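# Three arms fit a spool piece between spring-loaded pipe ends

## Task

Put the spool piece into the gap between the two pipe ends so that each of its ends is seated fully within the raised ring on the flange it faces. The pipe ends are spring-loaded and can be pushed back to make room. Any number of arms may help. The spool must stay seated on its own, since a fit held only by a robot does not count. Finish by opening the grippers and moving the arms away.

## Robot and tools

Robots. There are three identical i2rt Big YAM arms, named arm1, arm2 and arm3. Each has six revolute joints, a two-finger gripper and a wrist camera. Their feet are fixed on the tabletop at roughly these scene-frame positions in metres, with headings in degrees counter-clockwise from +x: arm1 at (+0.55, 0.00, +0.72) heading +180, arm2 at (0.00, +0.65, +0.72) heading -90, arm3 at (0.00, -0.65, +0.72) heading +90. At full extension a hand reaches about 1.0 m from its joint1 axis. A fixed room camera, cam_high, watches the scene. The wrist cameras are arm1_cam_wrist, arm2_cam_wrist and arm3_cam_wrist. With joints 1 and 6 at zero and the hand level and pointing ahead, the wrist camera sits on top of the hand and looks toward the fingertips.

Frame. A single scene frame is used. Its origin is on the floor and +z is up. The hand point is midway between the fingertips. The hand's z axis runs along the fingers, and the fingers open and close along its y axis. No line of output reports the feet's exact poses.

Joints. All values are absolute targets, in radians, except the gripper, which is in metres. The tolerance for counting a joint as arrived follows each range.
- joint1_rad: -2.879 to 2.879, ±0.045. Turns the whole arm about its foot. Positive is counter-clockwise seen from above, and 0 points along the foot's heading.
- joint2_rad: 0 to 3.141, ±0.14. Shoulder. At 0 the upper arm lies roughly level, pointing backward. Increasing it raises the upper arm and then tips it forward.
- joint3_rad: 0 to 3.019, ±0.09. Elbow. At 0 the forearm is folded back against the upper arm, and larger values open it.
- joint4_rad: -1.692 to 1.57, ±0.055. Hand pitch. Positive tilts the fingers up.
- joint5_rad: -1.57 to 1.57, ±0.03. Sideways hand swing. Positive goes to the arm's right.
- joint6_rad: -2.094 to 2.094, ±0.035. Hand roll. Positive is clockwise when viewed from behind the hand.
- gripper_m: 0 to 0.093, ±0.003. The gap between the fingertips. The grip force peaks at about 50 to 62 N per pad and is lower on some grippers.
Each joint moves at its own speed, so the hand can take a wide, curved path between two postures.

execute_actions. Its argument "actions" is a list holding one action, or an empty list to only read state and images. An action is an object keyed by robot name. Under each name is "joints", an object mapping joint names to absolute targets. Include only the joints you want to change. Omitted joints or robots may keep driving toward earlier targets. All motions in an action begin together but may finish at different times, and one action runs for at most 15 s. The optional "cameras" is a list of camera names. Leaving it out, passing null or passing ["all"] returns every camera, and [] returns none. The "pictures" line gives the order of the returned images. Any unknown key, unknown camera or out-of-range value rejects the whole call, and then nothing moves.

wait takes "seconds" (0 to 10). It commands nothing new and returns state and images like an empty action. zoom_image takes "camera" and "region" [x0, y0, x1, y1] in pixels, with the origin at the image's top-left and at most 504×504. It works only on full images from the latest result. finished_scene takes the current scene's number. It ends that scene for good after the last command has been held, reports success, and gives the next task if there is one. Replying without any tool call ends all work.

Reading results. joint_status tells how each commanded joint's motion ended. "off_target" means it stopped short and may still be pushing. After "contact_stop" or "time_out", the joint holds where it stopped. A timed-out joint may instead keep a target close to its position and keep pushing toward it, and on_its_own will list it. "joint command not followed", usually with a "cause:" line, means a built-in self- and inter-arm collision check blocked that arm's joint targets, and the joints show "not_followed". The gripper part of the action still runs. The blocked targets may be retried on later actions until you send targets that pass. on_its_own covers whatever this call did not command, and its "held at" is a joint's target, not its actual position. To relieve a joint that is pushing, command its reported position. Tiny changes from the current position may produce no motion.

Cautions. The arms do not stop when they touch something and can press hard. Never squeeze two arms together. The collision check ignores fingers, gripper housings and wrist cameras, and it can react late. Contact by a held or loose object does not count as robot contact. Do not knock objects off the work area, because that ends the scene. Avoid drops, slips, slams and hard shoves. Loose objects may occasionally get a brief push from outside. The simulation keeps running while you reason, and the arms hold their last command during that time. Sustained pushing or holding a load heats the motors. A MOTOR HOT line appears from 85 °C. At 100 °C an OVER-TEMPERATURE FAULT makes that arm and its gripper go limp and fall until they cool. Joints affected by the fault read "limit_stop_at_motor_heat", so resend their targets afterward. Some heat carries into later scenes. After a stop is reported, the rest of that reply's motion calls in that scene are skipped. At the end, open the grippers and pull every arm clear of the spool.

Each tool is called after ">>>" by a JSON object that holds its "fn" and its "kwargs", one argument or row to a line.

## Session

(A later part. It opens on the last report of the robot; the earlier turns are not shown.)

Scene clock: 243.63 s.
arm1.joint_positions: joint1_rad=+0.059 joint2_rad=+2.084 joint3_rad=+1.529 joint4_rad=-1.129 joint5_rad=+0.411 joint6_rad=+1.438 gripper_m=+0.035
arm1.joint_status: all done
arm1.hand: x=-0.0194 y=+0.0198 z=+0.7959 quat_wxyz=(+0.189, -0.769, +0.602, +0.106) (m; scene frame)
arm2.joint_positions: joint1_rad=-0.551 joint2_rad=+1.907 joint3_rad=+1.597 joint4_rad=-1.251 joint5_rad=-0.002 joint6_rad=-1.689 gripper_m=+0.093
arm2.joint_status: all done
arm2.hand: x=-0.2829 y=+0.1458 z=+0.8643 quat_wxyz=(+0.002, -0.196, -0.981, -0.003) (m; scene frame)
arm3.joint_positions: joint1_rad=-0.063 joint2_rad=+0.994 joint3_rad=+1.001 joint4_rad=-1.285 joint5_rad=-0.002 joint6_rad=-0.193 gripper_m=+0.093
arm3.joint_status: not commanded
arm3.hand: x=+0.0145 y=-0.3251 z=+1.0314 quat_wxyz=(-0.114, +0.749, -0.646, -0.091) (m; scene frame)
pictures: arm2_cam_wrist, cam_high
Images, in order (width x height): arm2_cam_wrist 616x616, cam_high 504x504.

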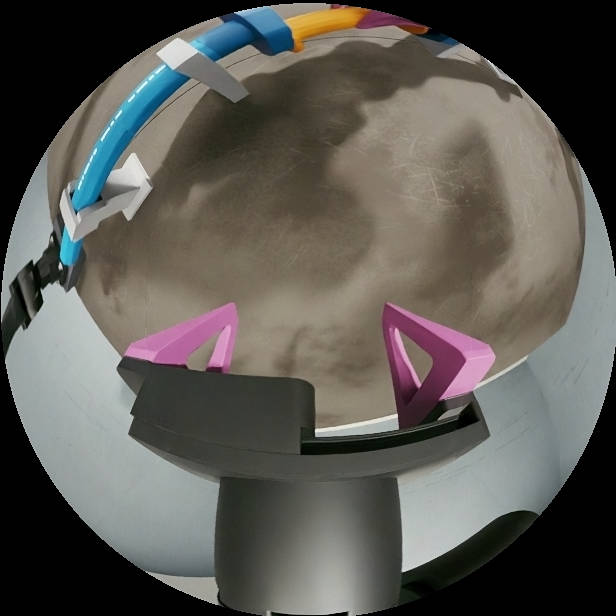

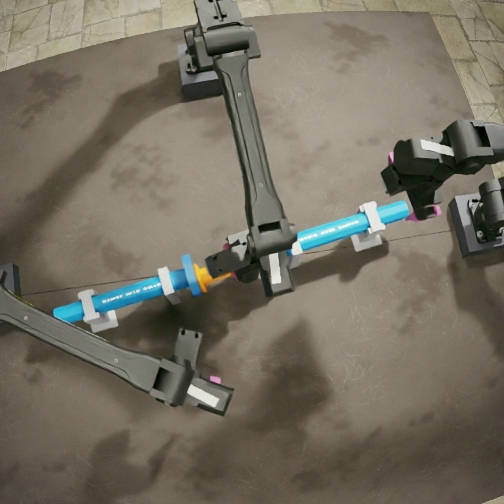

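>>> {"fn": "execute_actions", "kwargs": {
  "actions": [
    {"arm2":{"joints":{"joint5_rad":-0.9}}}
  ],
  "cameras": ["arm2_cam_wrist"]
}}

Scene clock: 247.67 s.
arm1.joint_positions: joint1_rad=+0.059 joint2_rad=+2.084 joint3_rad=+1.529 joint4_rad=-1.129 joint5_rad=+0.411 joint6_rad=+1.438 gripper_m=+0.035
arm1.joint_status: not commanded
arm1.hand: x=-0.0194 y=+0.0198 z=+0.7959 quat_wxyz=(+0.189, -0.769, +0.602, +0.106) (m; scene frame)
arm2.joint_positions: joint1_rad=-0.551 joint2_rad=+1.907 joint3_rad=+1.597 joint4_rad=-1.251 joint5_rad=-0.897 joint6_rad=-1.690 gripper_m=+0.093
arm2.joint_status: all done
arm2.hand: x=-0.1659 y=+0.0796 z=+0.9281 quat_wxyz=(-0.410, -0.177, -0.885, +0.132) (m; scene frame)
arm3.joint_positions: joint1_rad=-0.063 joint2_rad=+0.994 joint3_rad=+1.001 joint4_rad=-1.285 joint5_rad=-0.002 joint6_rad=-0.193 gripper_m=+0.093
arm3.joint_status: not commanded
arm3.hand: x=+0.0145 y=-0.3251 z=+1.0314 quat_wxyz=(-0.114, +0.749, -0.646, -0.091) (m; scene frame)
pictures: arm2_cam_wrist
Images, in order (width x height): arm2_cam_wrist 616x616.

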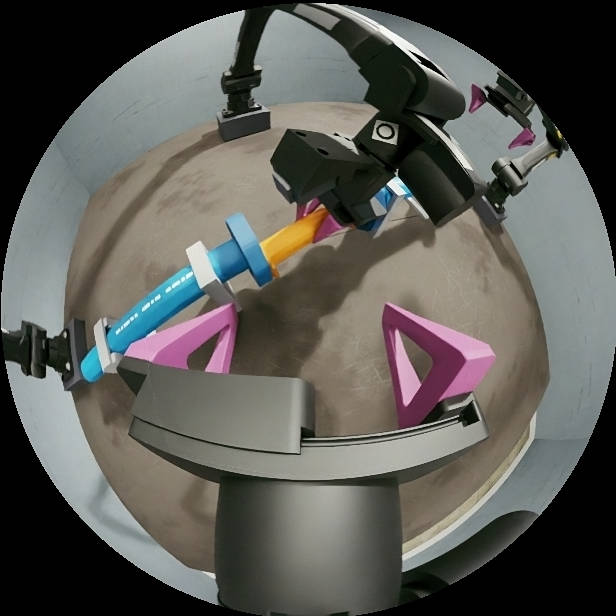

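>>> {"fn": "zoom_image", "kwargs": {
  "camera": "arm2_cam_wrist",
  "region": [200,150,440,310]
}}

Region (200, 150, 440, 310) of arm2_cam_wrist's 616x616 image, scaled by 2.100, with more detail than that image has.

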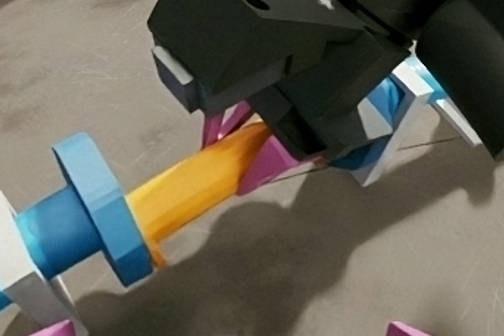

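>>> {"fn": "execute_actions", "kwargs": {
  "actions": [
    {"arm1":{"joints":{"joint2_rad":2.04,"joint1_rad":0.035,"joint4_rad":-1.13}}}
  ],
  "cameras": ["arm2_cam_wrist","arm1_cam_wrist","cam_high"]
}}

>>> {"fn": "zoom_image", "kwargs": {
  "camera": "arm2_cam_wrist",
  "region": [200,150,440,310]
}}

Scene clock: 256.60 s.
arm1.joint_positions: joint1_rad=+0.059 joint2_rad=+2.082 joint3_rad=+1.529 joint4_rad=-1.128 joint5_rad=+0.411 joint6_rad=+1.440 gripper_m=+0.035
arm1.joint_status: all done
arm1.hand: x=-0.0200 y=+0.0197 z=+0.7967 quat_wxyz=(+0.187, -0.768, +0.603, +0.107) (m; scene frame)
arm2.joint_positions: joint1_rad=-0.551 joint2_rad=+1.907 joint3_rad=+1.597 joint4_rad=-1.251 joint5_rad=-0.897 joint6_rad=-1.690 gripper_m=+0.093
arm2.joint_status: not commanded
arm2.hand: x=-0.1659 y=+0.0796 z=+0.9281 quat_wxyz=(-0.410, -0.177, -0.885, +0.132) (m; scene frame)
arm3.joint_positions: joint1_rad=-0.063 joint2_rad=+0.994 joint3_rad=+1.001 joint4_rad=-1.285 joint5_rad=-0.002 joint6_rad=-0.193 gripper_m=+0.093
arm3.joint_status: not commanded
arm3.hand: x=+0.0145 y=-0.3251 z=+1.0314 quat_wxyz=(-0.114, +0.749, -0.646, -0.091) (m; scene frame)
pictures: arm1_cam_wrist, arm2_cam_wrist, cam_high
Images, in order (width x height): arm1_cam_wrist 616x616, arm2_cam_wrist 616x616, cam_high 504x504.

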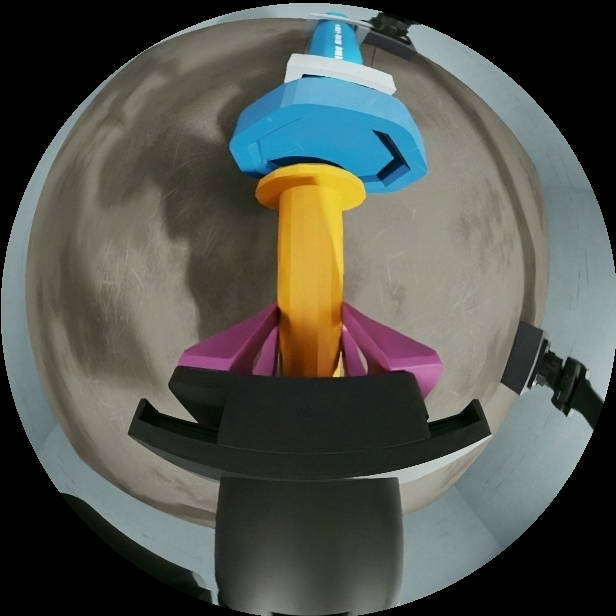

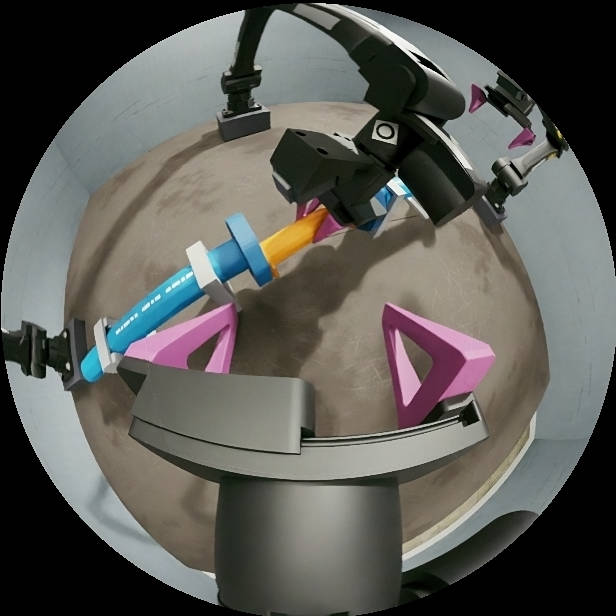

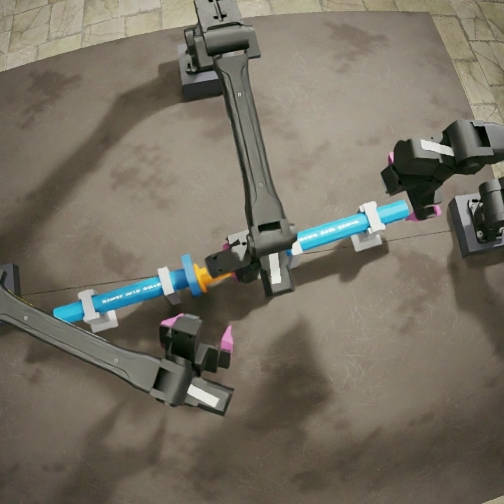

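Region (200, 150, 440, 310) of arm2_cam_wrist's 616x616 image, scaled by 2.100, with more detail than that image has.

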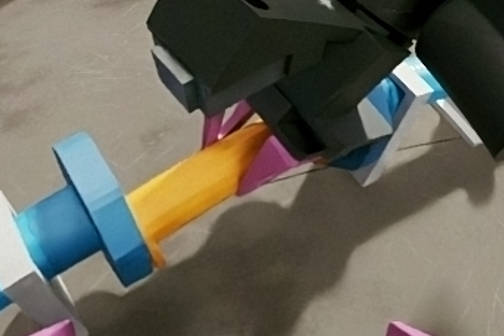

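>>> {"fn": "execute_actions", "kwargs": {
  "actions": [
    {"arm1":{"joints":{"joint2_rad":2.0,"joint1_rad":0.0}}}
  ],
  "cameras": ["arm2_cam_wrist","arm1_cam_wrist","cam_high"]
}}

>>> {"fn": "zoom_image", "kwargs": {
  "camera": "arm2_cam_wrist",
  "region": [200,150,440,310]
}}

Scene clock: 261.40 s.
arm1.joint_positions: joint1_rad=+0.052 joint2_rad=+2.076 joint3_rad=+1.529 joint4_rad=-1.122 joint5_rad=+0.393 joint6_rad=+1.447 gripper_m=+0.035
arm1.joint_status: joint1_rad time_out (moved -0.007 of -0.059); the others done
arm1.on_its_own: joint1_rad reads +0.052 and still pushes toward +0.000 since a time_out
arm1.hand: x=-0.0216 y=+0.0209 z=+0.7989 quat_wxyz=(+0.177, -0.764, +0.611, +0.106) (m; scene frame)
arm2.joint_positions: joint1_rad=-0.551 joint2_rad=+1.907 joint3_rad=+1.597 joint4_rad=-1.251 joint5_rad=-0.897 joint6_rad=-1.690 gripper_m=+0.093
arm2.joint_status: not commanded
arm2.hand: x=-0.1659 y=+0.0796 z=+0.9281 quat_wxyz=(-0.410, -0.177, -0.885, +0.132) (m; scene frame)
arm3.joint_positions: joint1_rad=-0.063 joint2_rad=+0.994 joint3_rad=+1.001 joint4_rad=-1.285 joint5_rad=-0.002 joint6_rad=-0.193 gripper_m=+0.093
arm3.joint_status: not commanded
arm3.hand: x=+0.0145 y=-0.3251 z=+1.0314 quat_wxyz=(-0.114, +0.749, -0.646, -0.091) (m; scene frame)
pictures: arm1_cam_wrist, arm2_cam_wrist, cam_high
Images, in order (width x height): arm1_cam_wrist 616x616, arm2_cam_wrist 616x616, cam_high 504x504.

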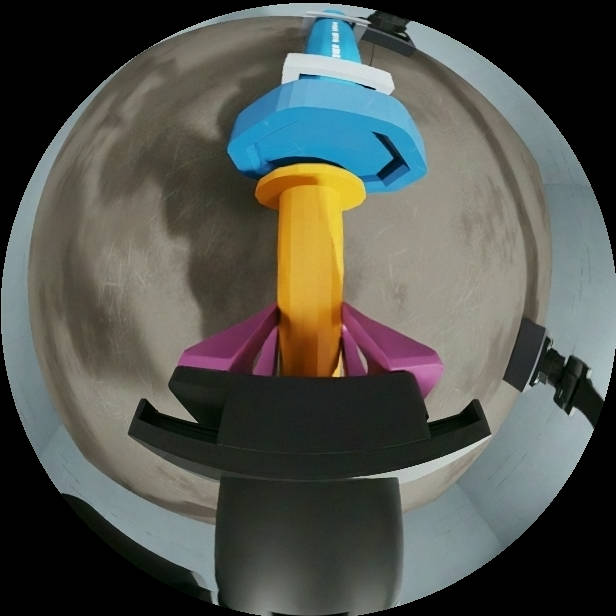

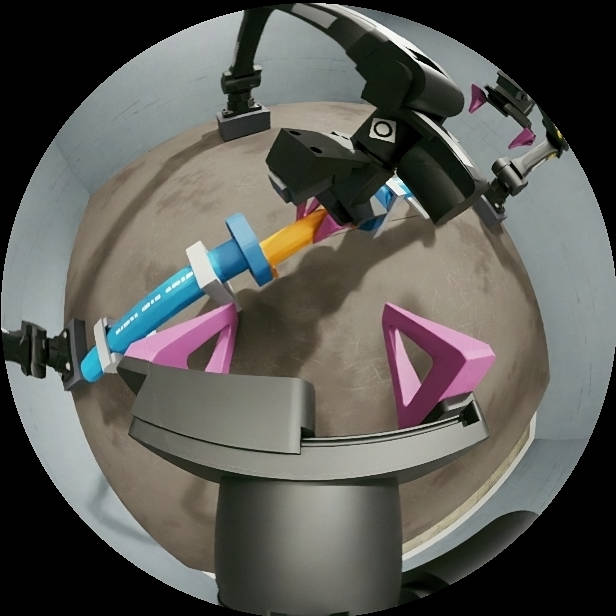

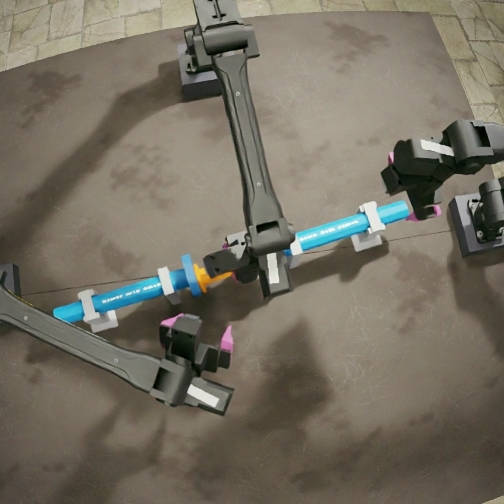

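Region (200, 150, 440, 310) of arm2_cam_wrist's 616x616 image, scaled by 2.100, with more detail than that image has.

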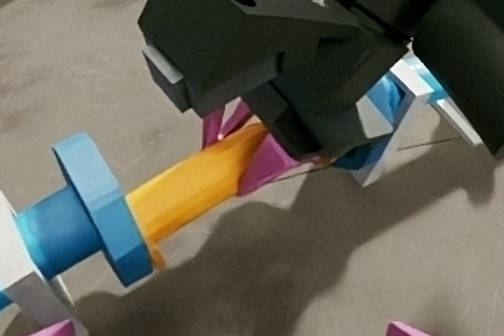

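>>> {"fn": "execute_actions", "kwargs": {
  "actions": [
    {"arm1":{"joints":{"joint1_rad":0.052,"joint2_rad":2.07}},"arm2":{"joints":{"joint5_rad":0,"joint2_rad":1.3,"joint3_rad":1.1,"joint4_rad":-1.3}},"arm3":{"joints":{"joint1_rad":-0.065,"joint2_rad":1.6,"joint3_rad":1.2,"joint4_rad":-1.17,"joint6_rad":-0.19}}}
  ],
  "cameras": []
}}

>>> {"fn": "execute_actions", "kwargs": {
  "actions": [
    {"arm2":{"joints":{"joint1_rad":-0.225,"joint2_rad":1.43,"joint3_rad":1.02,"joint4_rad":-1.14,"joint6_rad":-0.335}}}
  ],
  "cameras": []
}}

>>> {"fn": "execute_actions", "kwargs": {
  "actions": [
    {"arm2":{"joints":{"joint2_rad":1.55,"joint3_rad":0.9,"joint4_rad":-0.91}}}
  ],
  "cameras": ["arm2_cam_wrist","arm3_cam_wrist"]
}}

Scene clock: 274.73 s.
arm1.joint_positions: joint1_rad=+0.056 joint2_rad=+2.079 joint3_rad=+1.529 joint4_rad=-1.122 joint5_rad=+0.403 joint6_rad=+1.450 gripper_m=+0.035
arm1.joint_status: all done
arm1.hand: x=-0.0215 y=+0.0201 z=+0.7979 quat_wxyz=(+0.181, -0.764, +0.609, +0.109) (m; scene frame)
arm2.joint_positions: joint1_rad=-0.551 joint2_rad=+1.291 joint3_rad=+1.113 joint4_rad=-1.296 joint5_rad=-0.003 joint6_rad=-1.690 gripper_m=+0.093
arm2.joint_status: all done
arm2.hand: x=-0.1874 y=+0.3139 z=+0.9649 quat_wxyz=(+0.015, -0.195, -0.980, +0.039) (m; scene frame)
arm3.joint_positions: joint1_rad=-0.063 joint2_rad=+1.614 joint3_rad=+1.172 joint4_rad=-1.179 joint5_rad=-0.002 joint6_rad=-0.193 gripper_m=+0.093
arm3.joint_status: all done
arm3.hand: x=+0.0196 y=-0.2116 z=+0.8758 quat_wxyz=(+0.021, +0.757, -0.653, +0.015) (m; scene frame)
pictures: none
No camera images: the call's "cameras" was empty. Leave "cameras" out to get every camera's image.

Scene clock: 276.80 s.
arm1.joint_positions: joint1_rad=+0.056 joint2_rad=+2.079 joint3_rad=+1.529 joint4_rad=-1.122 joint5_rad=+0.403 joint6_rad=+1.450 gripper_m=+0.035
arm1.joint_status: not commanded
arm1.hand: x=-0.0215 y=+0.0201 z=+0.7979 quat_wxyz=(+0.181, -0.764, +0.609, +0.109) (m; scene frame)
arm2.joint_positions: joint1_rad=-0.217 joint2_rad=+1.437 joint3_rad=+1.026 joint4_rad=-1.148 joint5_rad=+0.000 joint6_rad=-0.347 gripper_m=+0.093
arm2.joint_status: all done
arm2.hand: x=-0.0698 y=+0.2631 z=+0.8797 quat_wxyz=(+0.002, -0.645, -0.764, -0.001) (m; scene frame)
arm3.joint_positions: joint1_rad=-0.063 joint2_rad=+1.614 joint3_rad=+1.172 joint4_rad=-1.179 joint5_rad=-0.002 joint6_rad=-0.193 gripper_m=+0.093
arm3.joint_status: not commanded
arm3.hand: x=+0.0196 y=-0.2116 z=+0.8758 quat_wxyz=(+0.021, +0.757, -0.653, +0.015) (m; scene frame)
pictures: none
No camera images: the call's "cameras" was empty. Leave "cameras" out to get every camera's image.

Scene clock: 277.83 s.
arm1.joint_positions: joint1_rad=+0.056 joint2_rad=+2.079 joint3_rad=+1.529 joint4_rad=-1.122 joint5_rad=+0.403 joint6_rad=+1.450 gripper_m=+0.035
arm1.joint_status: not commanded
arm1.hand: x=-0.0215 y=+0.0201 z=+0.7979 quat_wxyz=(+0.181, -0.764, +0.609, +0.109) (m; scene frame)
arm2.joint_positions: joint1_rad=-0.217 joint2_rad=+1.558 joint3_rad=+0.900 joint4_rad=-0.920 joint5_rad=+0.000 joint6_rad=-0.346 gripper_m=+0.093
arm2.joint_status: all done
arm2.hand: x=-0.0687 y=+0.2706 z=+0.7942 quat_wxyz=(+0.006, -0.645, -0.764, -0.009) (m; scene frame)
arm3.joint_positions: joint1_rad=-0.063 joint2_rad=+1.614 joint3_rad=+1.172 joint4_rad=-1.179 joint5_rad=-0.002 joint6_rad=-0.193 gripper_m=+0.093
arm3.joint_status: not commanded
arm3.hand: x=+0.0196 y=-0.2116 z=+0.8758 quat_wxyz=(+0.021, +0.757, -0.653, +0.015) (m; scene frame)
pictures: arm2_cam_wrist, arm3_cam_wrist
Images, in order (width x height): arm2_cam_wrist 616x616, arm3_cam_wrist 616x616.

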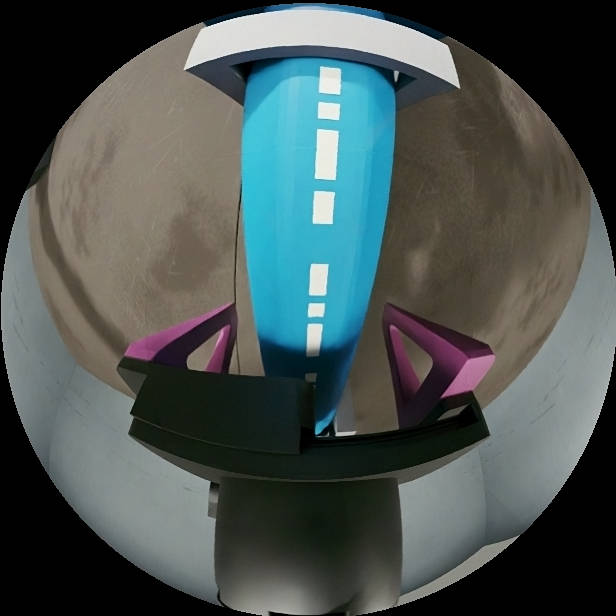

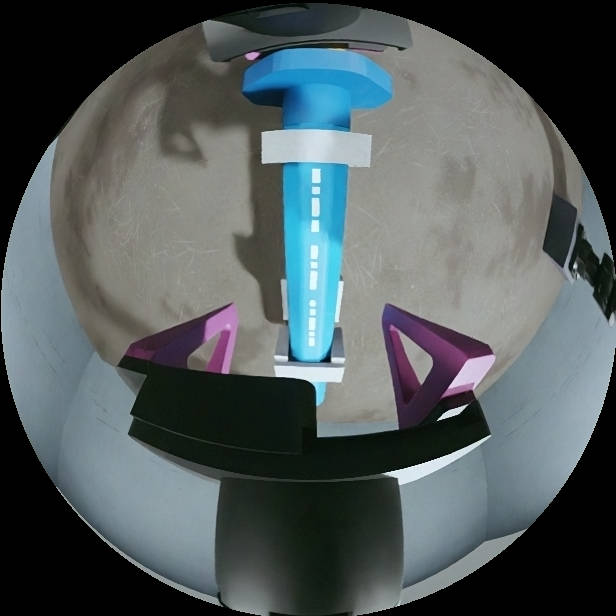

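>>> {"fn": "execute_actions", "kwargs": {
  "actions": [
    {"arm2":{"joints":{"gripper_m":0}},"arm3":{"joints":{"joint2_rad":1.71,"joint3_rad":1.03,"joint4_rad":-0.89}}}
  ],
  "cameras": []
}}

>>> {"fn": "execute_actions", "kwargs": {
  "actions": [
    {"arm3":{"joints":{"gripper_m":0}},"arm2":{"joints":{"joint2_rad":1.48,"joint3_rad":0.82,"joint4_rad":-0.87}}}
  ],
  "cameras": []
}}

>>> {"fn": "execute_actions", "kwargs": {
  "actions": [
    {"arm3":{"joints":{"joint2_rad":1.64,"joint3_rad":0.95,"joint4_rad":-0.86}},"arm1":{"joints":{"joint2_rad":2.03,"joint1_rad":0.02}}}
  ]
}}

Scene clock: 284.07 s.
arm1.joint_positions: joint1_rad=+0.056 joint2_rad=+2.079 joint3_rad=+1.529 joint4_rad=-1.122 joint5_rad=+0.403 joint6_rad=+1.450 gripper_m=+0.035
arm1.joint_status: not commanded
arm1.hand: x=-0.0214 y=+0.0201 z=+0.7977 quat_wxyz=(+0.181, -0.764, +0.609, +0.109) (m; scene frame)
arm2.joint_positions: joint1_rad=-0.216 joint2_rad=+1.558 joint3_rad=+0.899 joint4_rad=-0.920 joint5_rad=-0.010 joint6_rad=-0.319 gripper_m=+0.038
arm2.joint_status: gripper_m off_target (ended at +0.038, target +0.000)
arm2.hand: x=-0.0668 y=+0.2703 z=+0.7941 quat_wxyz=(+0.002, -0.656, -0.755, -0.012) (m; scene frame)
arm3.joint_positions: joint1_rad=-0.063 joint2_rad=+1.724 joint3_rad=+1.026 joint4_rad=-0.907 joint5_rad=-0.002 joint6_rad=-0.193 gripper_m=+0.093
arm3.joint_status: all done
arm3.hand: x=+0.0192 y=-0.2198 z=+0.7819 quat_wxyz=(+0.014, +0.757, -0.653, +0.010) (m; scene frame)
pictures: none
No camera images: the call's "cameras" was empty. Leave "cameras" out to get every camera's image.

Scene clock: 284.77 s.
arm1.joint_positions: joint1_rad=+0.056 joint2_rad=+2.079 joint3_rad=+1.529 joint4_rad=-1.122 joint5_rad=+0.410 joint6_rad=+1.447 gripper_m=+0.035
arm1.joint_status: not commanded
arm1.hand: x=-0.0216 y=+0.0211 z=+0.7982 quat_wxyz=(+0.184, -0.764, +0.608, +0.111) (m; scene frame)
arm2.joint_positions: joint1_rad=-0.216 joint2_rad=+1.516 joint3_rad=+0.851 joint4_rad=-0.845 joint5_rad=-0.004 joint6_rad=-0.318 gripper_m=+0.038
arm2.joint_status: all done
arm2.hand: x=-0.0676 y=+0.2714 z=+0.7945 quat_wxyz=(-0.012, -0.656, -0.755, +0.019) (m; scene frame)
arm3.joint_positions: joint1_rad=-0.065 joint2_rad=+1.724 joint3_rad=+1.026 joint4_rad=-0.901 joint5_rad=+0.004 joint6_rad=-0.186 gripper_m=+0.036
arm3.joint_status: gripper_m off_target (ended at +0.036, target +0.000)
arm3.hand: x=+0.0212 y=-0.2183 z=+0.7819 quat_wxyz=(+0.010, +0.755, -0.656, +0.011) (m; scene frame)
pictures: none
No camera images: the call's "cameras" was empty. Leave "cameras" out to get every camera's image.

Scene clock: 285.43 s.
arm1.joint_positions: joint1_rad=+0.053 joint2_rad=+2.077 joint3_rad=+1.529 joint4_rad=-1.122 joint5_rad=+0.403 joint6_rad=+1.444 gripper_m=+0.035
arm1.joint_status: all done
arm1.hand: x=-0.0217 y=+0.0221 z=+0.7990 quat_wxyz=(+0.181, -0.765, +0.609, +0.109) (m; scene frame)
arm2.joint_positions: joint1_rad=-0.216 joint2_rad=+1.516 joint3_rad=+0.850 joint4_rad=-0.845 joint5_rad=-0.004 joint6_rad=-0.318 gripper_m=+0.038
arm2.joint_status: not commanded
arm2.hand: x=-0.0677 y=+0.2717 z=+0.7944 quat_wxyz=(-0.012, -0.656, -0.755, +0.019) (m; scene frame)
arm3.joint_positions: joint1_rad=-0.065 joint2_rad=+1.696 joint3_rad=+0.987 joint4_rad=-0.836 joint5_rad=+0.004 joint6_rad=-0.183 gripper_m=+0.036
arm3.joint_status: all done
arm3.hand: x=+0.0212 y=-0.2180 z=+0.7821 quat_wxyz=(-0.011, +0.754, -0.657, -0.006) (m; scene frame)
pictures: arm1_cam_wrist, arm2_cam_wrist, arm3_cam_wrist, cam_high
Images, in order (width x height): arm1_cam_wrist 616x616, arm2_cam_wrist 616x616, arm3_cam_wrist 616x616, cam_high 504x504.

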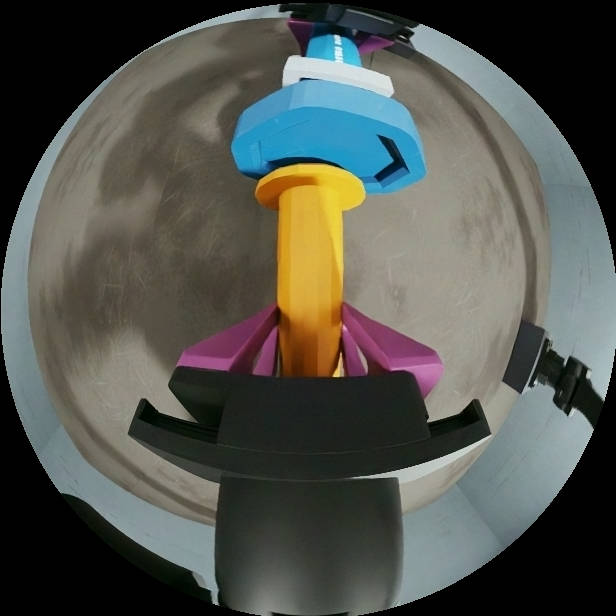

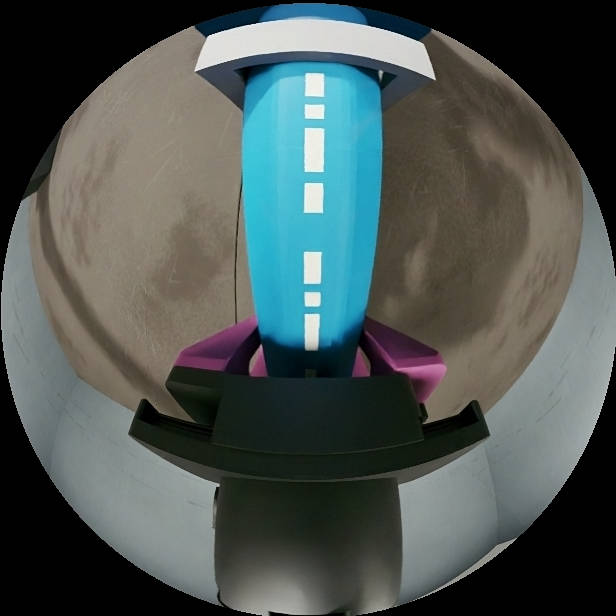

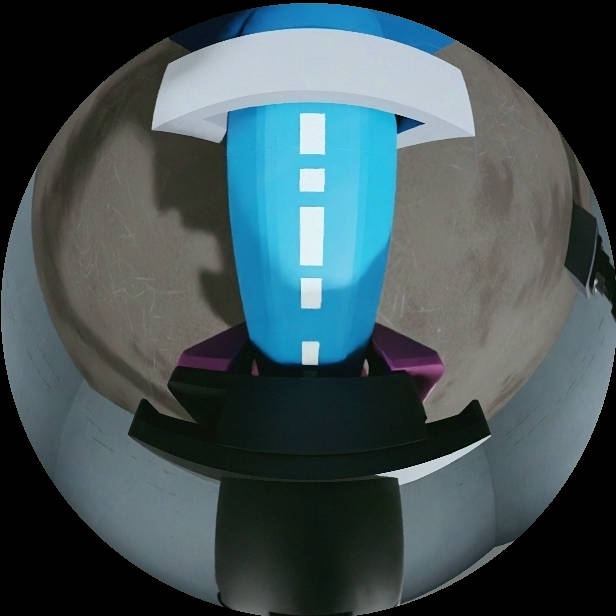

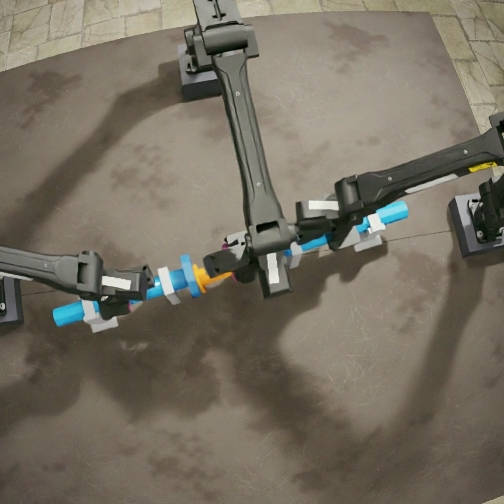

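>>> {"fn": "execute_actions", "kwargs": {
  "actions": [
    {"arm1":{"joints":{"joint5_rad":0.25,"joint1_rad":0.03}}}
  ],
  "cameras": []
}}

>>> {"fn": "execute_actions", "kwargs": {
  "actions": [
    {"arm1":{"joints":{"joint2_rad":1.8,"joint4_rad":-1.28}}}
  ]
}}

Scene clock: 294.00 s.
arm1.joint_positions: joint1_rad=+0.019 joint2_rad=+2.072 joint3_rad=+1.529 joint4_rad=-1.122 joint5_rad=+0.271 joint6_rad=+1.437 gripper_m=+0.035
arm1.joint_status: all done
arm1.hand: x=-0.0196 y=+0.0203 z=+0.7942 quat_wxyz=(+0.134, -0.763, +0.629, +0.063) (m; scene frame)
arm2.joint_positions: joint1_rad=-0.216 joint2_rad=+1.516 joint3_rad=+0.850 joint4_rad=-0.845 joint5_rad=-0.004 joint6_rad=-0.318 gripper_m=+0.038
arm2.joint_status: not commanded
arm2.hand: x=-0.0677 y=+0.2717 z=+0.7944 quat_wxyz=(-0.012, -0.656, -0.755, +0.019) (m; scene frame)
arm3.joint_positions: joint1_rad=-0.065 joint2_rad=+1.691 joint3_rad=+0.981 joint4_rad=-0.836 joint5_rad=+0.004 joint6_rad=-0.179 gripper_m=+0.036
arm3.joint_status: not commanded
arm3.hand: x=+0.0211 y=-0.2203 z=+0.7823 quat_wxyz=(-0.011, +0.752, -0.659, -0.006) (m; scene frame)
pictures: none
No camera images: the call's "cameras" was empty. Leave "cameras" out to get every camera's image.

Scene clock: 295.27 s.
arm1.joint_positions: joint1_rad=+0.022 joint2_rad=+1.800 joint3_rad=+1.527 joint4_rad=-1.269 joint5_rad=+0.250 joint6_rad=+1.435 gripper_m=+0.035
arm1.joint_status: all done
arm1.hand: x=+0.0006 y=+0.0140 z=+0.9401 quat_wxyz=(+0.085, -0.762, +0.635, +0.100) (m; scene frame)
arm2.joint_positions: joint1_rad=-0.216 joint2_rad=+1.515 joint3_rad=+0.848 joint4_rad=-0.839 joint5_rad=-0.004 joint6_rad=-0.317 gripper_m=+0.038
arm2.joint_status: not commanded
arm2.hand: x=-0.0678 y=+0.2710 z=+0.7943 quat_wxyz=(-0.013, -0.656, -0.754, +0.021) (m; scene frame)
arm3.joint_positions: joint1_rad=-0.065 joint2_rad=+1.689 joint3_rad=+0.978 joint4_rad=-0.836 joint5_rad=+0.005 joint6_rad=-0.173 gripper_m=+0.036
arm3.joint_status: not commanded
arm3.hand: x=+0.0212 y=-0.2217 z=+0.7824 quat_wxyz=(-0.011, +0.750, -0.661, -0.005) (m; scene frame)
pictures: arm1_cam_wrist, arm2_cam_wrist, arm3_cam_wrist, cam_high
Images, in order (width x height): arm1_cam_wrist 616x616, arm2_cam_wrist 616x616, arm3_cam_wrist 616x616, cam_high 504x504.

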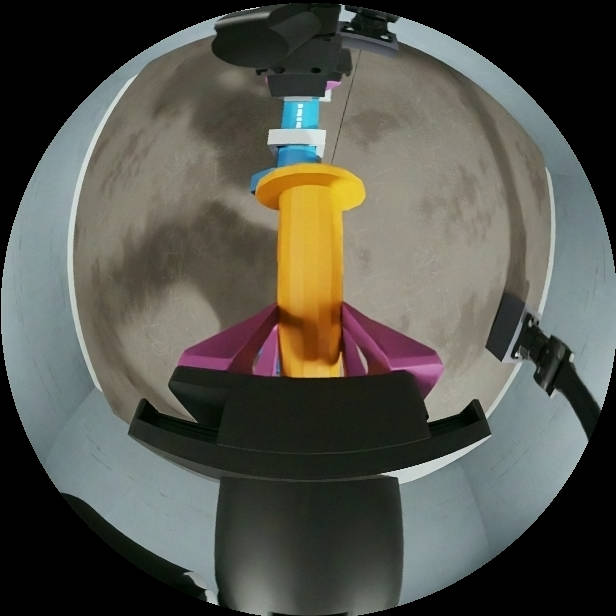

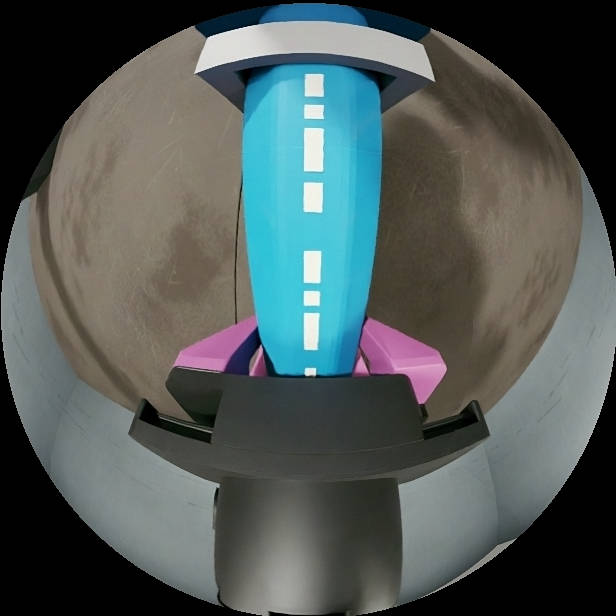

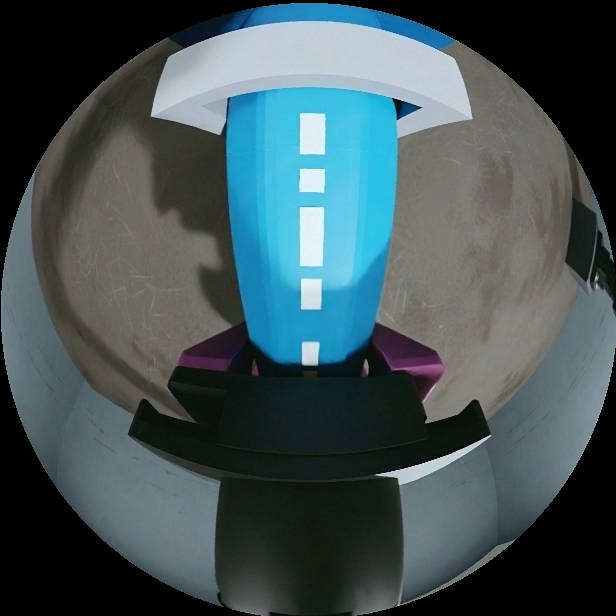

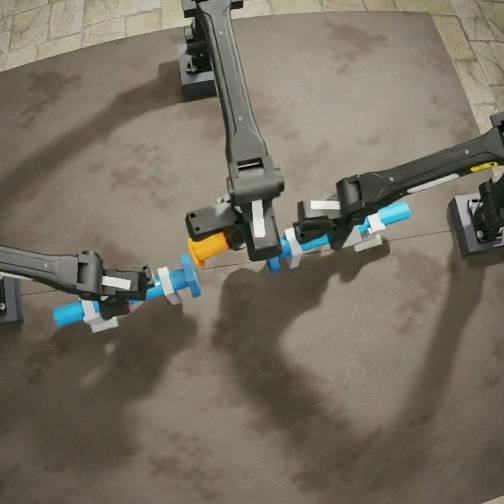

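>>> {"fn": "execute_actions", "kwargs": {
  "actions": [
    {"arm1":{"joints":{"joint1_rad":0.784,"joint2_rad":1.25,"joint3_rad":0.9,"joint4_rad":-1.22,"joint5_rad":0,"joint6_rad":1.894}},"arm2":{"joints":{"joint2_rad":1.515,"joint3_rad":0.85,"joint4_rad":-0.84}},"arm3":{"joints":{"joint2_rad":1.69,"joint3_rad":0.98,"joint4_rad":-0.836}}}
  ],
  "cameras": []
}}

>>> {"fn": "execute_actions", "kwargs": {
  "actions": [
    {"arm1":{"joints":{"joint2_rad":1.5,"joint3_rad":0.69,"joint4_rad":-0.76}}}
  ],
  "cameras": []
}}

>>> {"fn": "execute_actions", "kwargs": {
  "actions": [
    {"arm1":{"joints":{"joint2_rad":1.575,"joint3_rad":0.64,"joint4_rad":-0.63}}}
  ],
  "cameras": ["arm1_cam_wrist","arm3_cam_wrist"]
}}

Scene clock: 304.00 s.
arm1.joint_positions: joint1_rad=+0.775 joint2_rad=+1.252 joint3_rad=+0.889 joint4_rad=-1.221 joint5_rad=-0.004 joint6_rad=+1.885 gripper_m=+0.035
arm1.joint_status: all done
arm1.hand: x=+0.3275 y=-0.2329 z=+0.9251 quat_wxyz=(+0.010, -0.857, +0.515, +0.002) (m; scene frame)
arm2.joint_positions: joint1_rad=-0.216 joint2_rad=+1.517 joint3_rad=+0.848 joint4_rad=-0.828 joint5_rad=-0.008 joint6_rad=-0.316 gripper_m=+0.038
arm2.joint_status: all done
arm2.hand: x=-0.0676 y=+0.2682 z=+0.7939 quat_wxyz=(-0.018, -0.656, -0.754, +0.024) (m; scene frame)
arm3.joint_positions: joint1_rad=-0.067 joint2_rad=+1.691 joint3_rad=+0.978 joint4_rad=-0.830 joint5_rad=-0.002 joint6_rad=-0.179 gripper_m=+0.036
arm3.joint_status: all done
arm3.hand: x=+0.0210 y=-0.2202 z=+0.7816 quat_wxyz=(-0.010, +0.752, -0.660, -0.009) (m; scene frame)
pictures: none
No camera images: the call's "cameras" was empty. Leave "cameras" out to get every camera's image.

Scene clock: 305.13 s.
arm1.joint_positions: joint1_rad=+0.777 joint2_rad=+1.506 joint3_rad=+0.674 joint4_rad=-0.791 joint5_rad=+0.005 joint6_rad=+1.897 gripper_m=+0.035
arm1.joint_status: all done
arm1.hand: x=+0.3343 y=-0.2218 z=+0.7802 quat_wxyz=(+0.030, -0.854, +0.519, +0.002) (m; scene frame)
arm2.joint_positions: joint1_rad=-0.216 joint2_rad=+1.517 joint3_rad=+0.848 joint4_rad=-0.828 joint5_rad=-0.008 joint6_rad=-0.316 gripper_m=+0.038
arm2.joint_status: not commanded
arm2.hand: x=-0.0676 y=+0.2682 z=+0.7939 quat_wxyz=(-0.018, -0.656, -0.754, +0.024) (m; scene frame)
arm3.joint_positions: joint1_rad=-0.067 joint2_rad=+1.691 joint3_rad=+0.978 joint4_rad=-0.830 joint5_rad=-0.002 joint6_rad=-0.179 gripper_m=+0.036
arm3.joint_status: not commanded
arm3.hand: x=+0.0210 y=-0.2202 z=+0.7816 quat_wxyz=(-0.010, +0.752, -0.660, -0.009) (m; scene frame)
pictures: none
No camera images: the call's "cameras" was empty. Leave "cameras" out to get every camera's image.

Scene clock: 305.93 s.
arm1.joint_positions: joint1_rad=+0.780 joint2_rad=+1.554 joint3_rad=+0.650 joint4_rad=-0.659 joint5_rad=+0.004 joint6_rad=+1.900 gripper_m=+0.035
arm1.joint_status: all done
arm1.hand: x=+0.3266 y=-0.2312 z=+0.7596 quat_wxyz=(+0.000, -0.854, +0.520, +0.008) (m; scene frame)
arm2.joint_positions: joint1_rad=-0.216 joint2_rad=+1.517 joint3_rad=+0.848 joint4_rad=-0.828 joint5_rad=-0.008 joint6_rad=-0.316 gripper_m=+0.038
arm2.joint_status: not commanded
arm2.hand: x=-0.0676 y=+0.2682 z=+0.7939 quat_wxyz=(-0.018, -0.656, -0.754, +0.024) (m; scene frame)
arm3.joint_positions: joint1_rad=-0.067 joint2_rad=+1.691 joint3_rad=+0.978 joint4_rad=-0.830 joint5_rad=-0.002 joint6_rad=-0.179 gripper_m=+0.036
arm3.joint_status: not commanded
arm3.hand: x=+0.0210 y=-0.2202 z=+0.7816 quat_wxyz=(-0.010, +0.752, -0.660, -0.009) (m; scene frame)
pictures: arm1_cam_wrist, arm3_cam_wrist
Images, in order (width x height): arm1_cam_wrist 616x616, arm3_cam_wrist 616x616.

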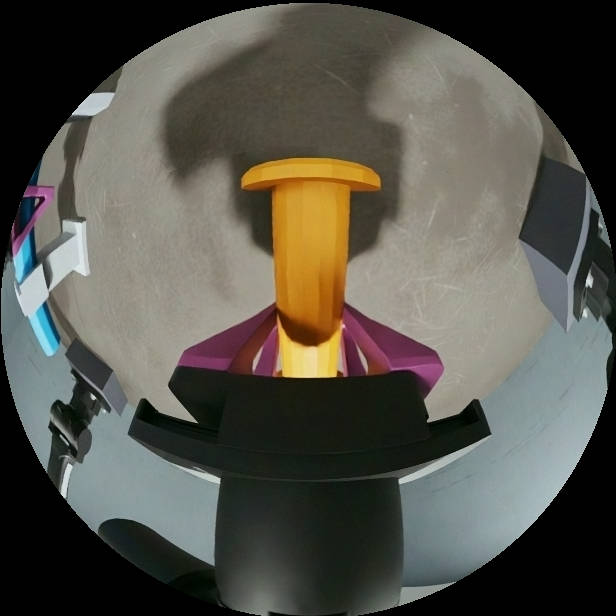

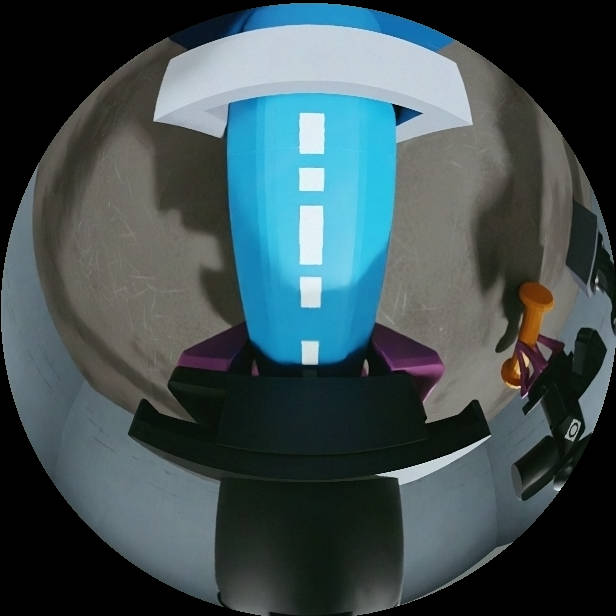

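Nearly level. Lower a bit, release, shift, regrip.

>>> {"fn": "execute_actions", "kwargs": {
  "actions": [
    {"arm1":{"joints":{"joint2_rad":1.6,"joint3_rad":0.635,"joint4_rad":-0.61}}}
  ],
  "cameras": []
}}

>>> {"fn": "execute_actions", "kwargs": {
  "actions": [
    {"arm1":{"joints":{"gripper_m":0.093}}}
  ],
  "cameras": []
}}

>>> {"fn": "execute_actions", "kwargs": {
  "actions": [
    {"arm1":{"joints":{"joint1_rad":0.71,"joint6_rad":1.83}}}
  ],
  "cameras": []
}}

>>> {"fn": "execute_actions", "kwargs": {
  "actions": [
    {"arm1":{"joints":{"gripper_m":0}}}
  ],
  "cameras": ["arm1_cam_wrist","arm3_cam_wrist"]
}}

>>> {"fn": "zoom_image", "kwargs": {
  "camera": "arm3_cam_wrist",
  "region": [460,250,610,420]
}}

Scene clock: 309.97 s.
arm1.joint_positions: joint1_rad=+0.780 joint2_rad=+1.574 joint3_rad=+0.647 joint4_rad=-0.630 joint5_rad=+0.004 joint6_rad=+1.900 gripper_m=+0.035
arm1.joint_status: all done
arm1.hand: x=+0.3254 y=-0.2323 z=+0.7528 quat_wxyz=(-0.002, -0.854, +0.519, +0.009) (m; scene frame)
arm2.joint_positions: joint1_rad=-0.216 joint2_rad=+1.517 joint3_rad=+0.848 joint4_rad=-0.828 joint5_rad=-0.008 joint6_rad=-0.316 gripper_m=+0.038
arm2.joint_status: not commanded
arm2.hand: x=-0.0676 y=+0.2682 z=+0.7939 quat_wxyz=(-0.018, -0.656, -0.754, +0.024) (m; scene frame)
arm3.joint_positions: joint1_rad=-0.067 joint2_rad=+1.691 joint3_rad=+0.978 joint4_rad=-0.830 joint5_rad=-0.002 joint6_rad=-0.179 gripper_m=+0.036
arm3.joint_status: not commanded
arm3.hand: x=+0.0210 y=-0.2202 z=+0.7816 quat_wxyz=(-0.010, +0.752, -0.660, -0.009) (m; scene frame)
pictures: none
No camera images: the call's "cameras" was empty. Leave "cameras" out to get every camera's image.

Scene clock: 310.67 s.
arm1.joint_positions: joint1_rad=+0.780 joint2_rad=+1.586 joint3_rad=+0.641 joint4_rad=-0.624 joint5_rad=+0.003 joint6_rad=+1.900 gripper_m=+0.093
arm1.joint_status: all done
arm1.hand: x=+0.3283 y=-0.2296 z=+0.7479 quat_wxyz=(+0.004, -0.854, +0.520, +0.007) (m; scene frame)
arm2.joint_positions: joint1_rad=-0.216 joint2_rad=+1.517 joint3_rad=+0.848 joint4_rad=-0.828 joint5_rad=-0.008 joint6_rad=-0.316 gripper_m=+0.038
arm2.joint_status: not commanded
arm2.hand: x=-0.0676 y=+0.2682 z=+0.7939 quat_wxyz=(-0.018, -0.656, -0.754, +0.024) (m; scene frame)
arm3.joint_positions: joint1_rad=-0.067 joint2_rad=+1.691 joint3_rad=+0.978 joint4_rad=-0.830 joint5_rad=-0.002 joint6_rad=-0.179 gripper_m=+0.036
arm3.joint_status: not commanded
arm3.hand: x=+0.0210 y=-0.2202 z=+0.7816 quat_wxyz=(-0.010, +0.752, -0.660, -0.009) (m; scene frame)
pictures: none
No camera images: the call's "cameras" was empty. Leave "cameras" out to get every camera's image.

Scene clock: 311.53 s.
arm1.joint_positions: joint1_rad=+0.711 joint2_rad=+1.586 joint3_rad=+0.641 joint4_rad=-0.624 joint5_rad=+0.002 joint6_rad=+1.839 gripper_m=+0.093
arm1.joint_status: all done
arm1.hand: x=+0.3131 y=-0.2139 z=+0.7482 quat_wxyz=(+0.004, -0.852, +0.523, +0.006) (m; scene frame)
arm2.joint_positions: joint1_rad=-0.216 joint2_rad=+1.517 joint3_rad=+0.848 joint4_rad=-0.828 joint5_rad=-0.008 joint6_rad=-0.316 gripper_m=+0.038
arm2.joint_status: not commanded
arm2.hand: x=-0.0676 y=+0.2682 z=+0.7939 quat_wxyz=(-0.018, -0.656, -0.754, +0.024) (m; scene frame)
arm3.joint_positions: joint1_rad=-0.067 joint2_rad=+1.691 joint3_rad=+0.978 joint4_rad=-0.830 joint5_rad=-0.002 joint6_rad=-0.179 gripper_m=+0.036
arm3.joint_status: not commanded
arm3.hand: x=+0.0210 y=-0.2202 z=+0.7816 quat_wxyz=(-0.010, +0.752, -0.660, -0.009) (m; scene frame)
pictures: none
No camera images: the call's "cameras" was empty. Leave "cameras" out to get every camera's image.

Scene clock: 312.23 s.
arm1.joint_positions: joint1_rad=+0.711 joint2_rad=+1.586 joint3_rad=+0.640 joint4_rad=-0.621 joint5_rad=+0.001 joint6_rad=+1.838 gripper_m=+0.035
arm1.joint_status: gripper_m off_target (ended at +0.035, target +0.000)
arm1.hand: x=+0.3128 y=-0.2143 z=+0.7480 quat_wxyz=(+0.002, -0.853, +0.522, +0.006) (m; scene frame)
arm2.joint_positions: joint1_rad=-0.216 joint2_rad=+1.517 joint3_rad=+0.848 joint4_rad=-0.828 joint5_rad=-0.008 joint6_rad=-0.316 gripper_m=+0.038
arm2.joint_status: not commanded
arm2.hand: x=-0.0676 y=+0.2682 z=+0.7939 quat_wxyz=(-0.018, -0.656, -0.754, +0.024) (m; scene frame)
arm3.joint_positions: joint1_rad=-0.067 joint2_rad=+1.691 joint3_rad=+0.978 joint4_rad=-0.830 joint5_rad=-0.002 joint6_rad=-0.179 gripper_m=+0.036
arm3.joint_status: not commanded
arm3.hand: x=+0.0210 y=-0.2202 z=+0.7816 quat_wxyz=(-0.010, +0.752, -0.660, -0.009) (m; scene frame)
pictures: arm1_cam_wrist, arm3_cam_wrist
Images, in order (width x height): arm1_cam_wrist 616x616, arm3_cam_wrist 616x616.

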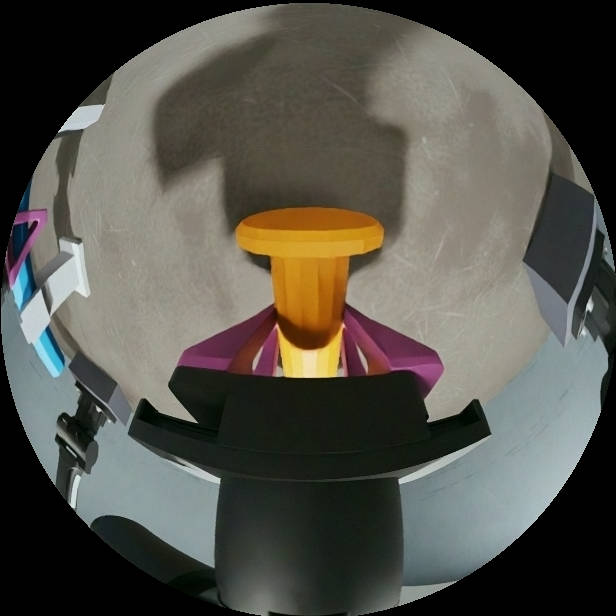

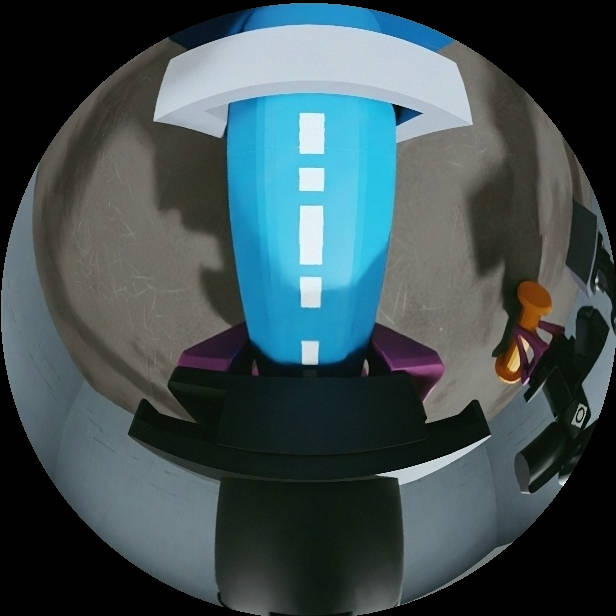

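Region (460, 250, 610, 420) of arm3_cam_wrist's 616x616 image, scaled by 2.965, with more detail than that image has; it fills the left 445 columns of this view, and the rest is white.

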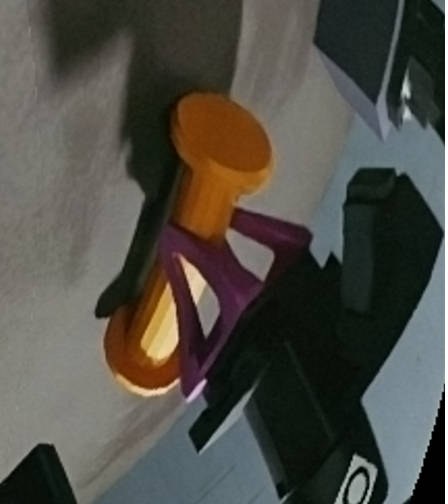

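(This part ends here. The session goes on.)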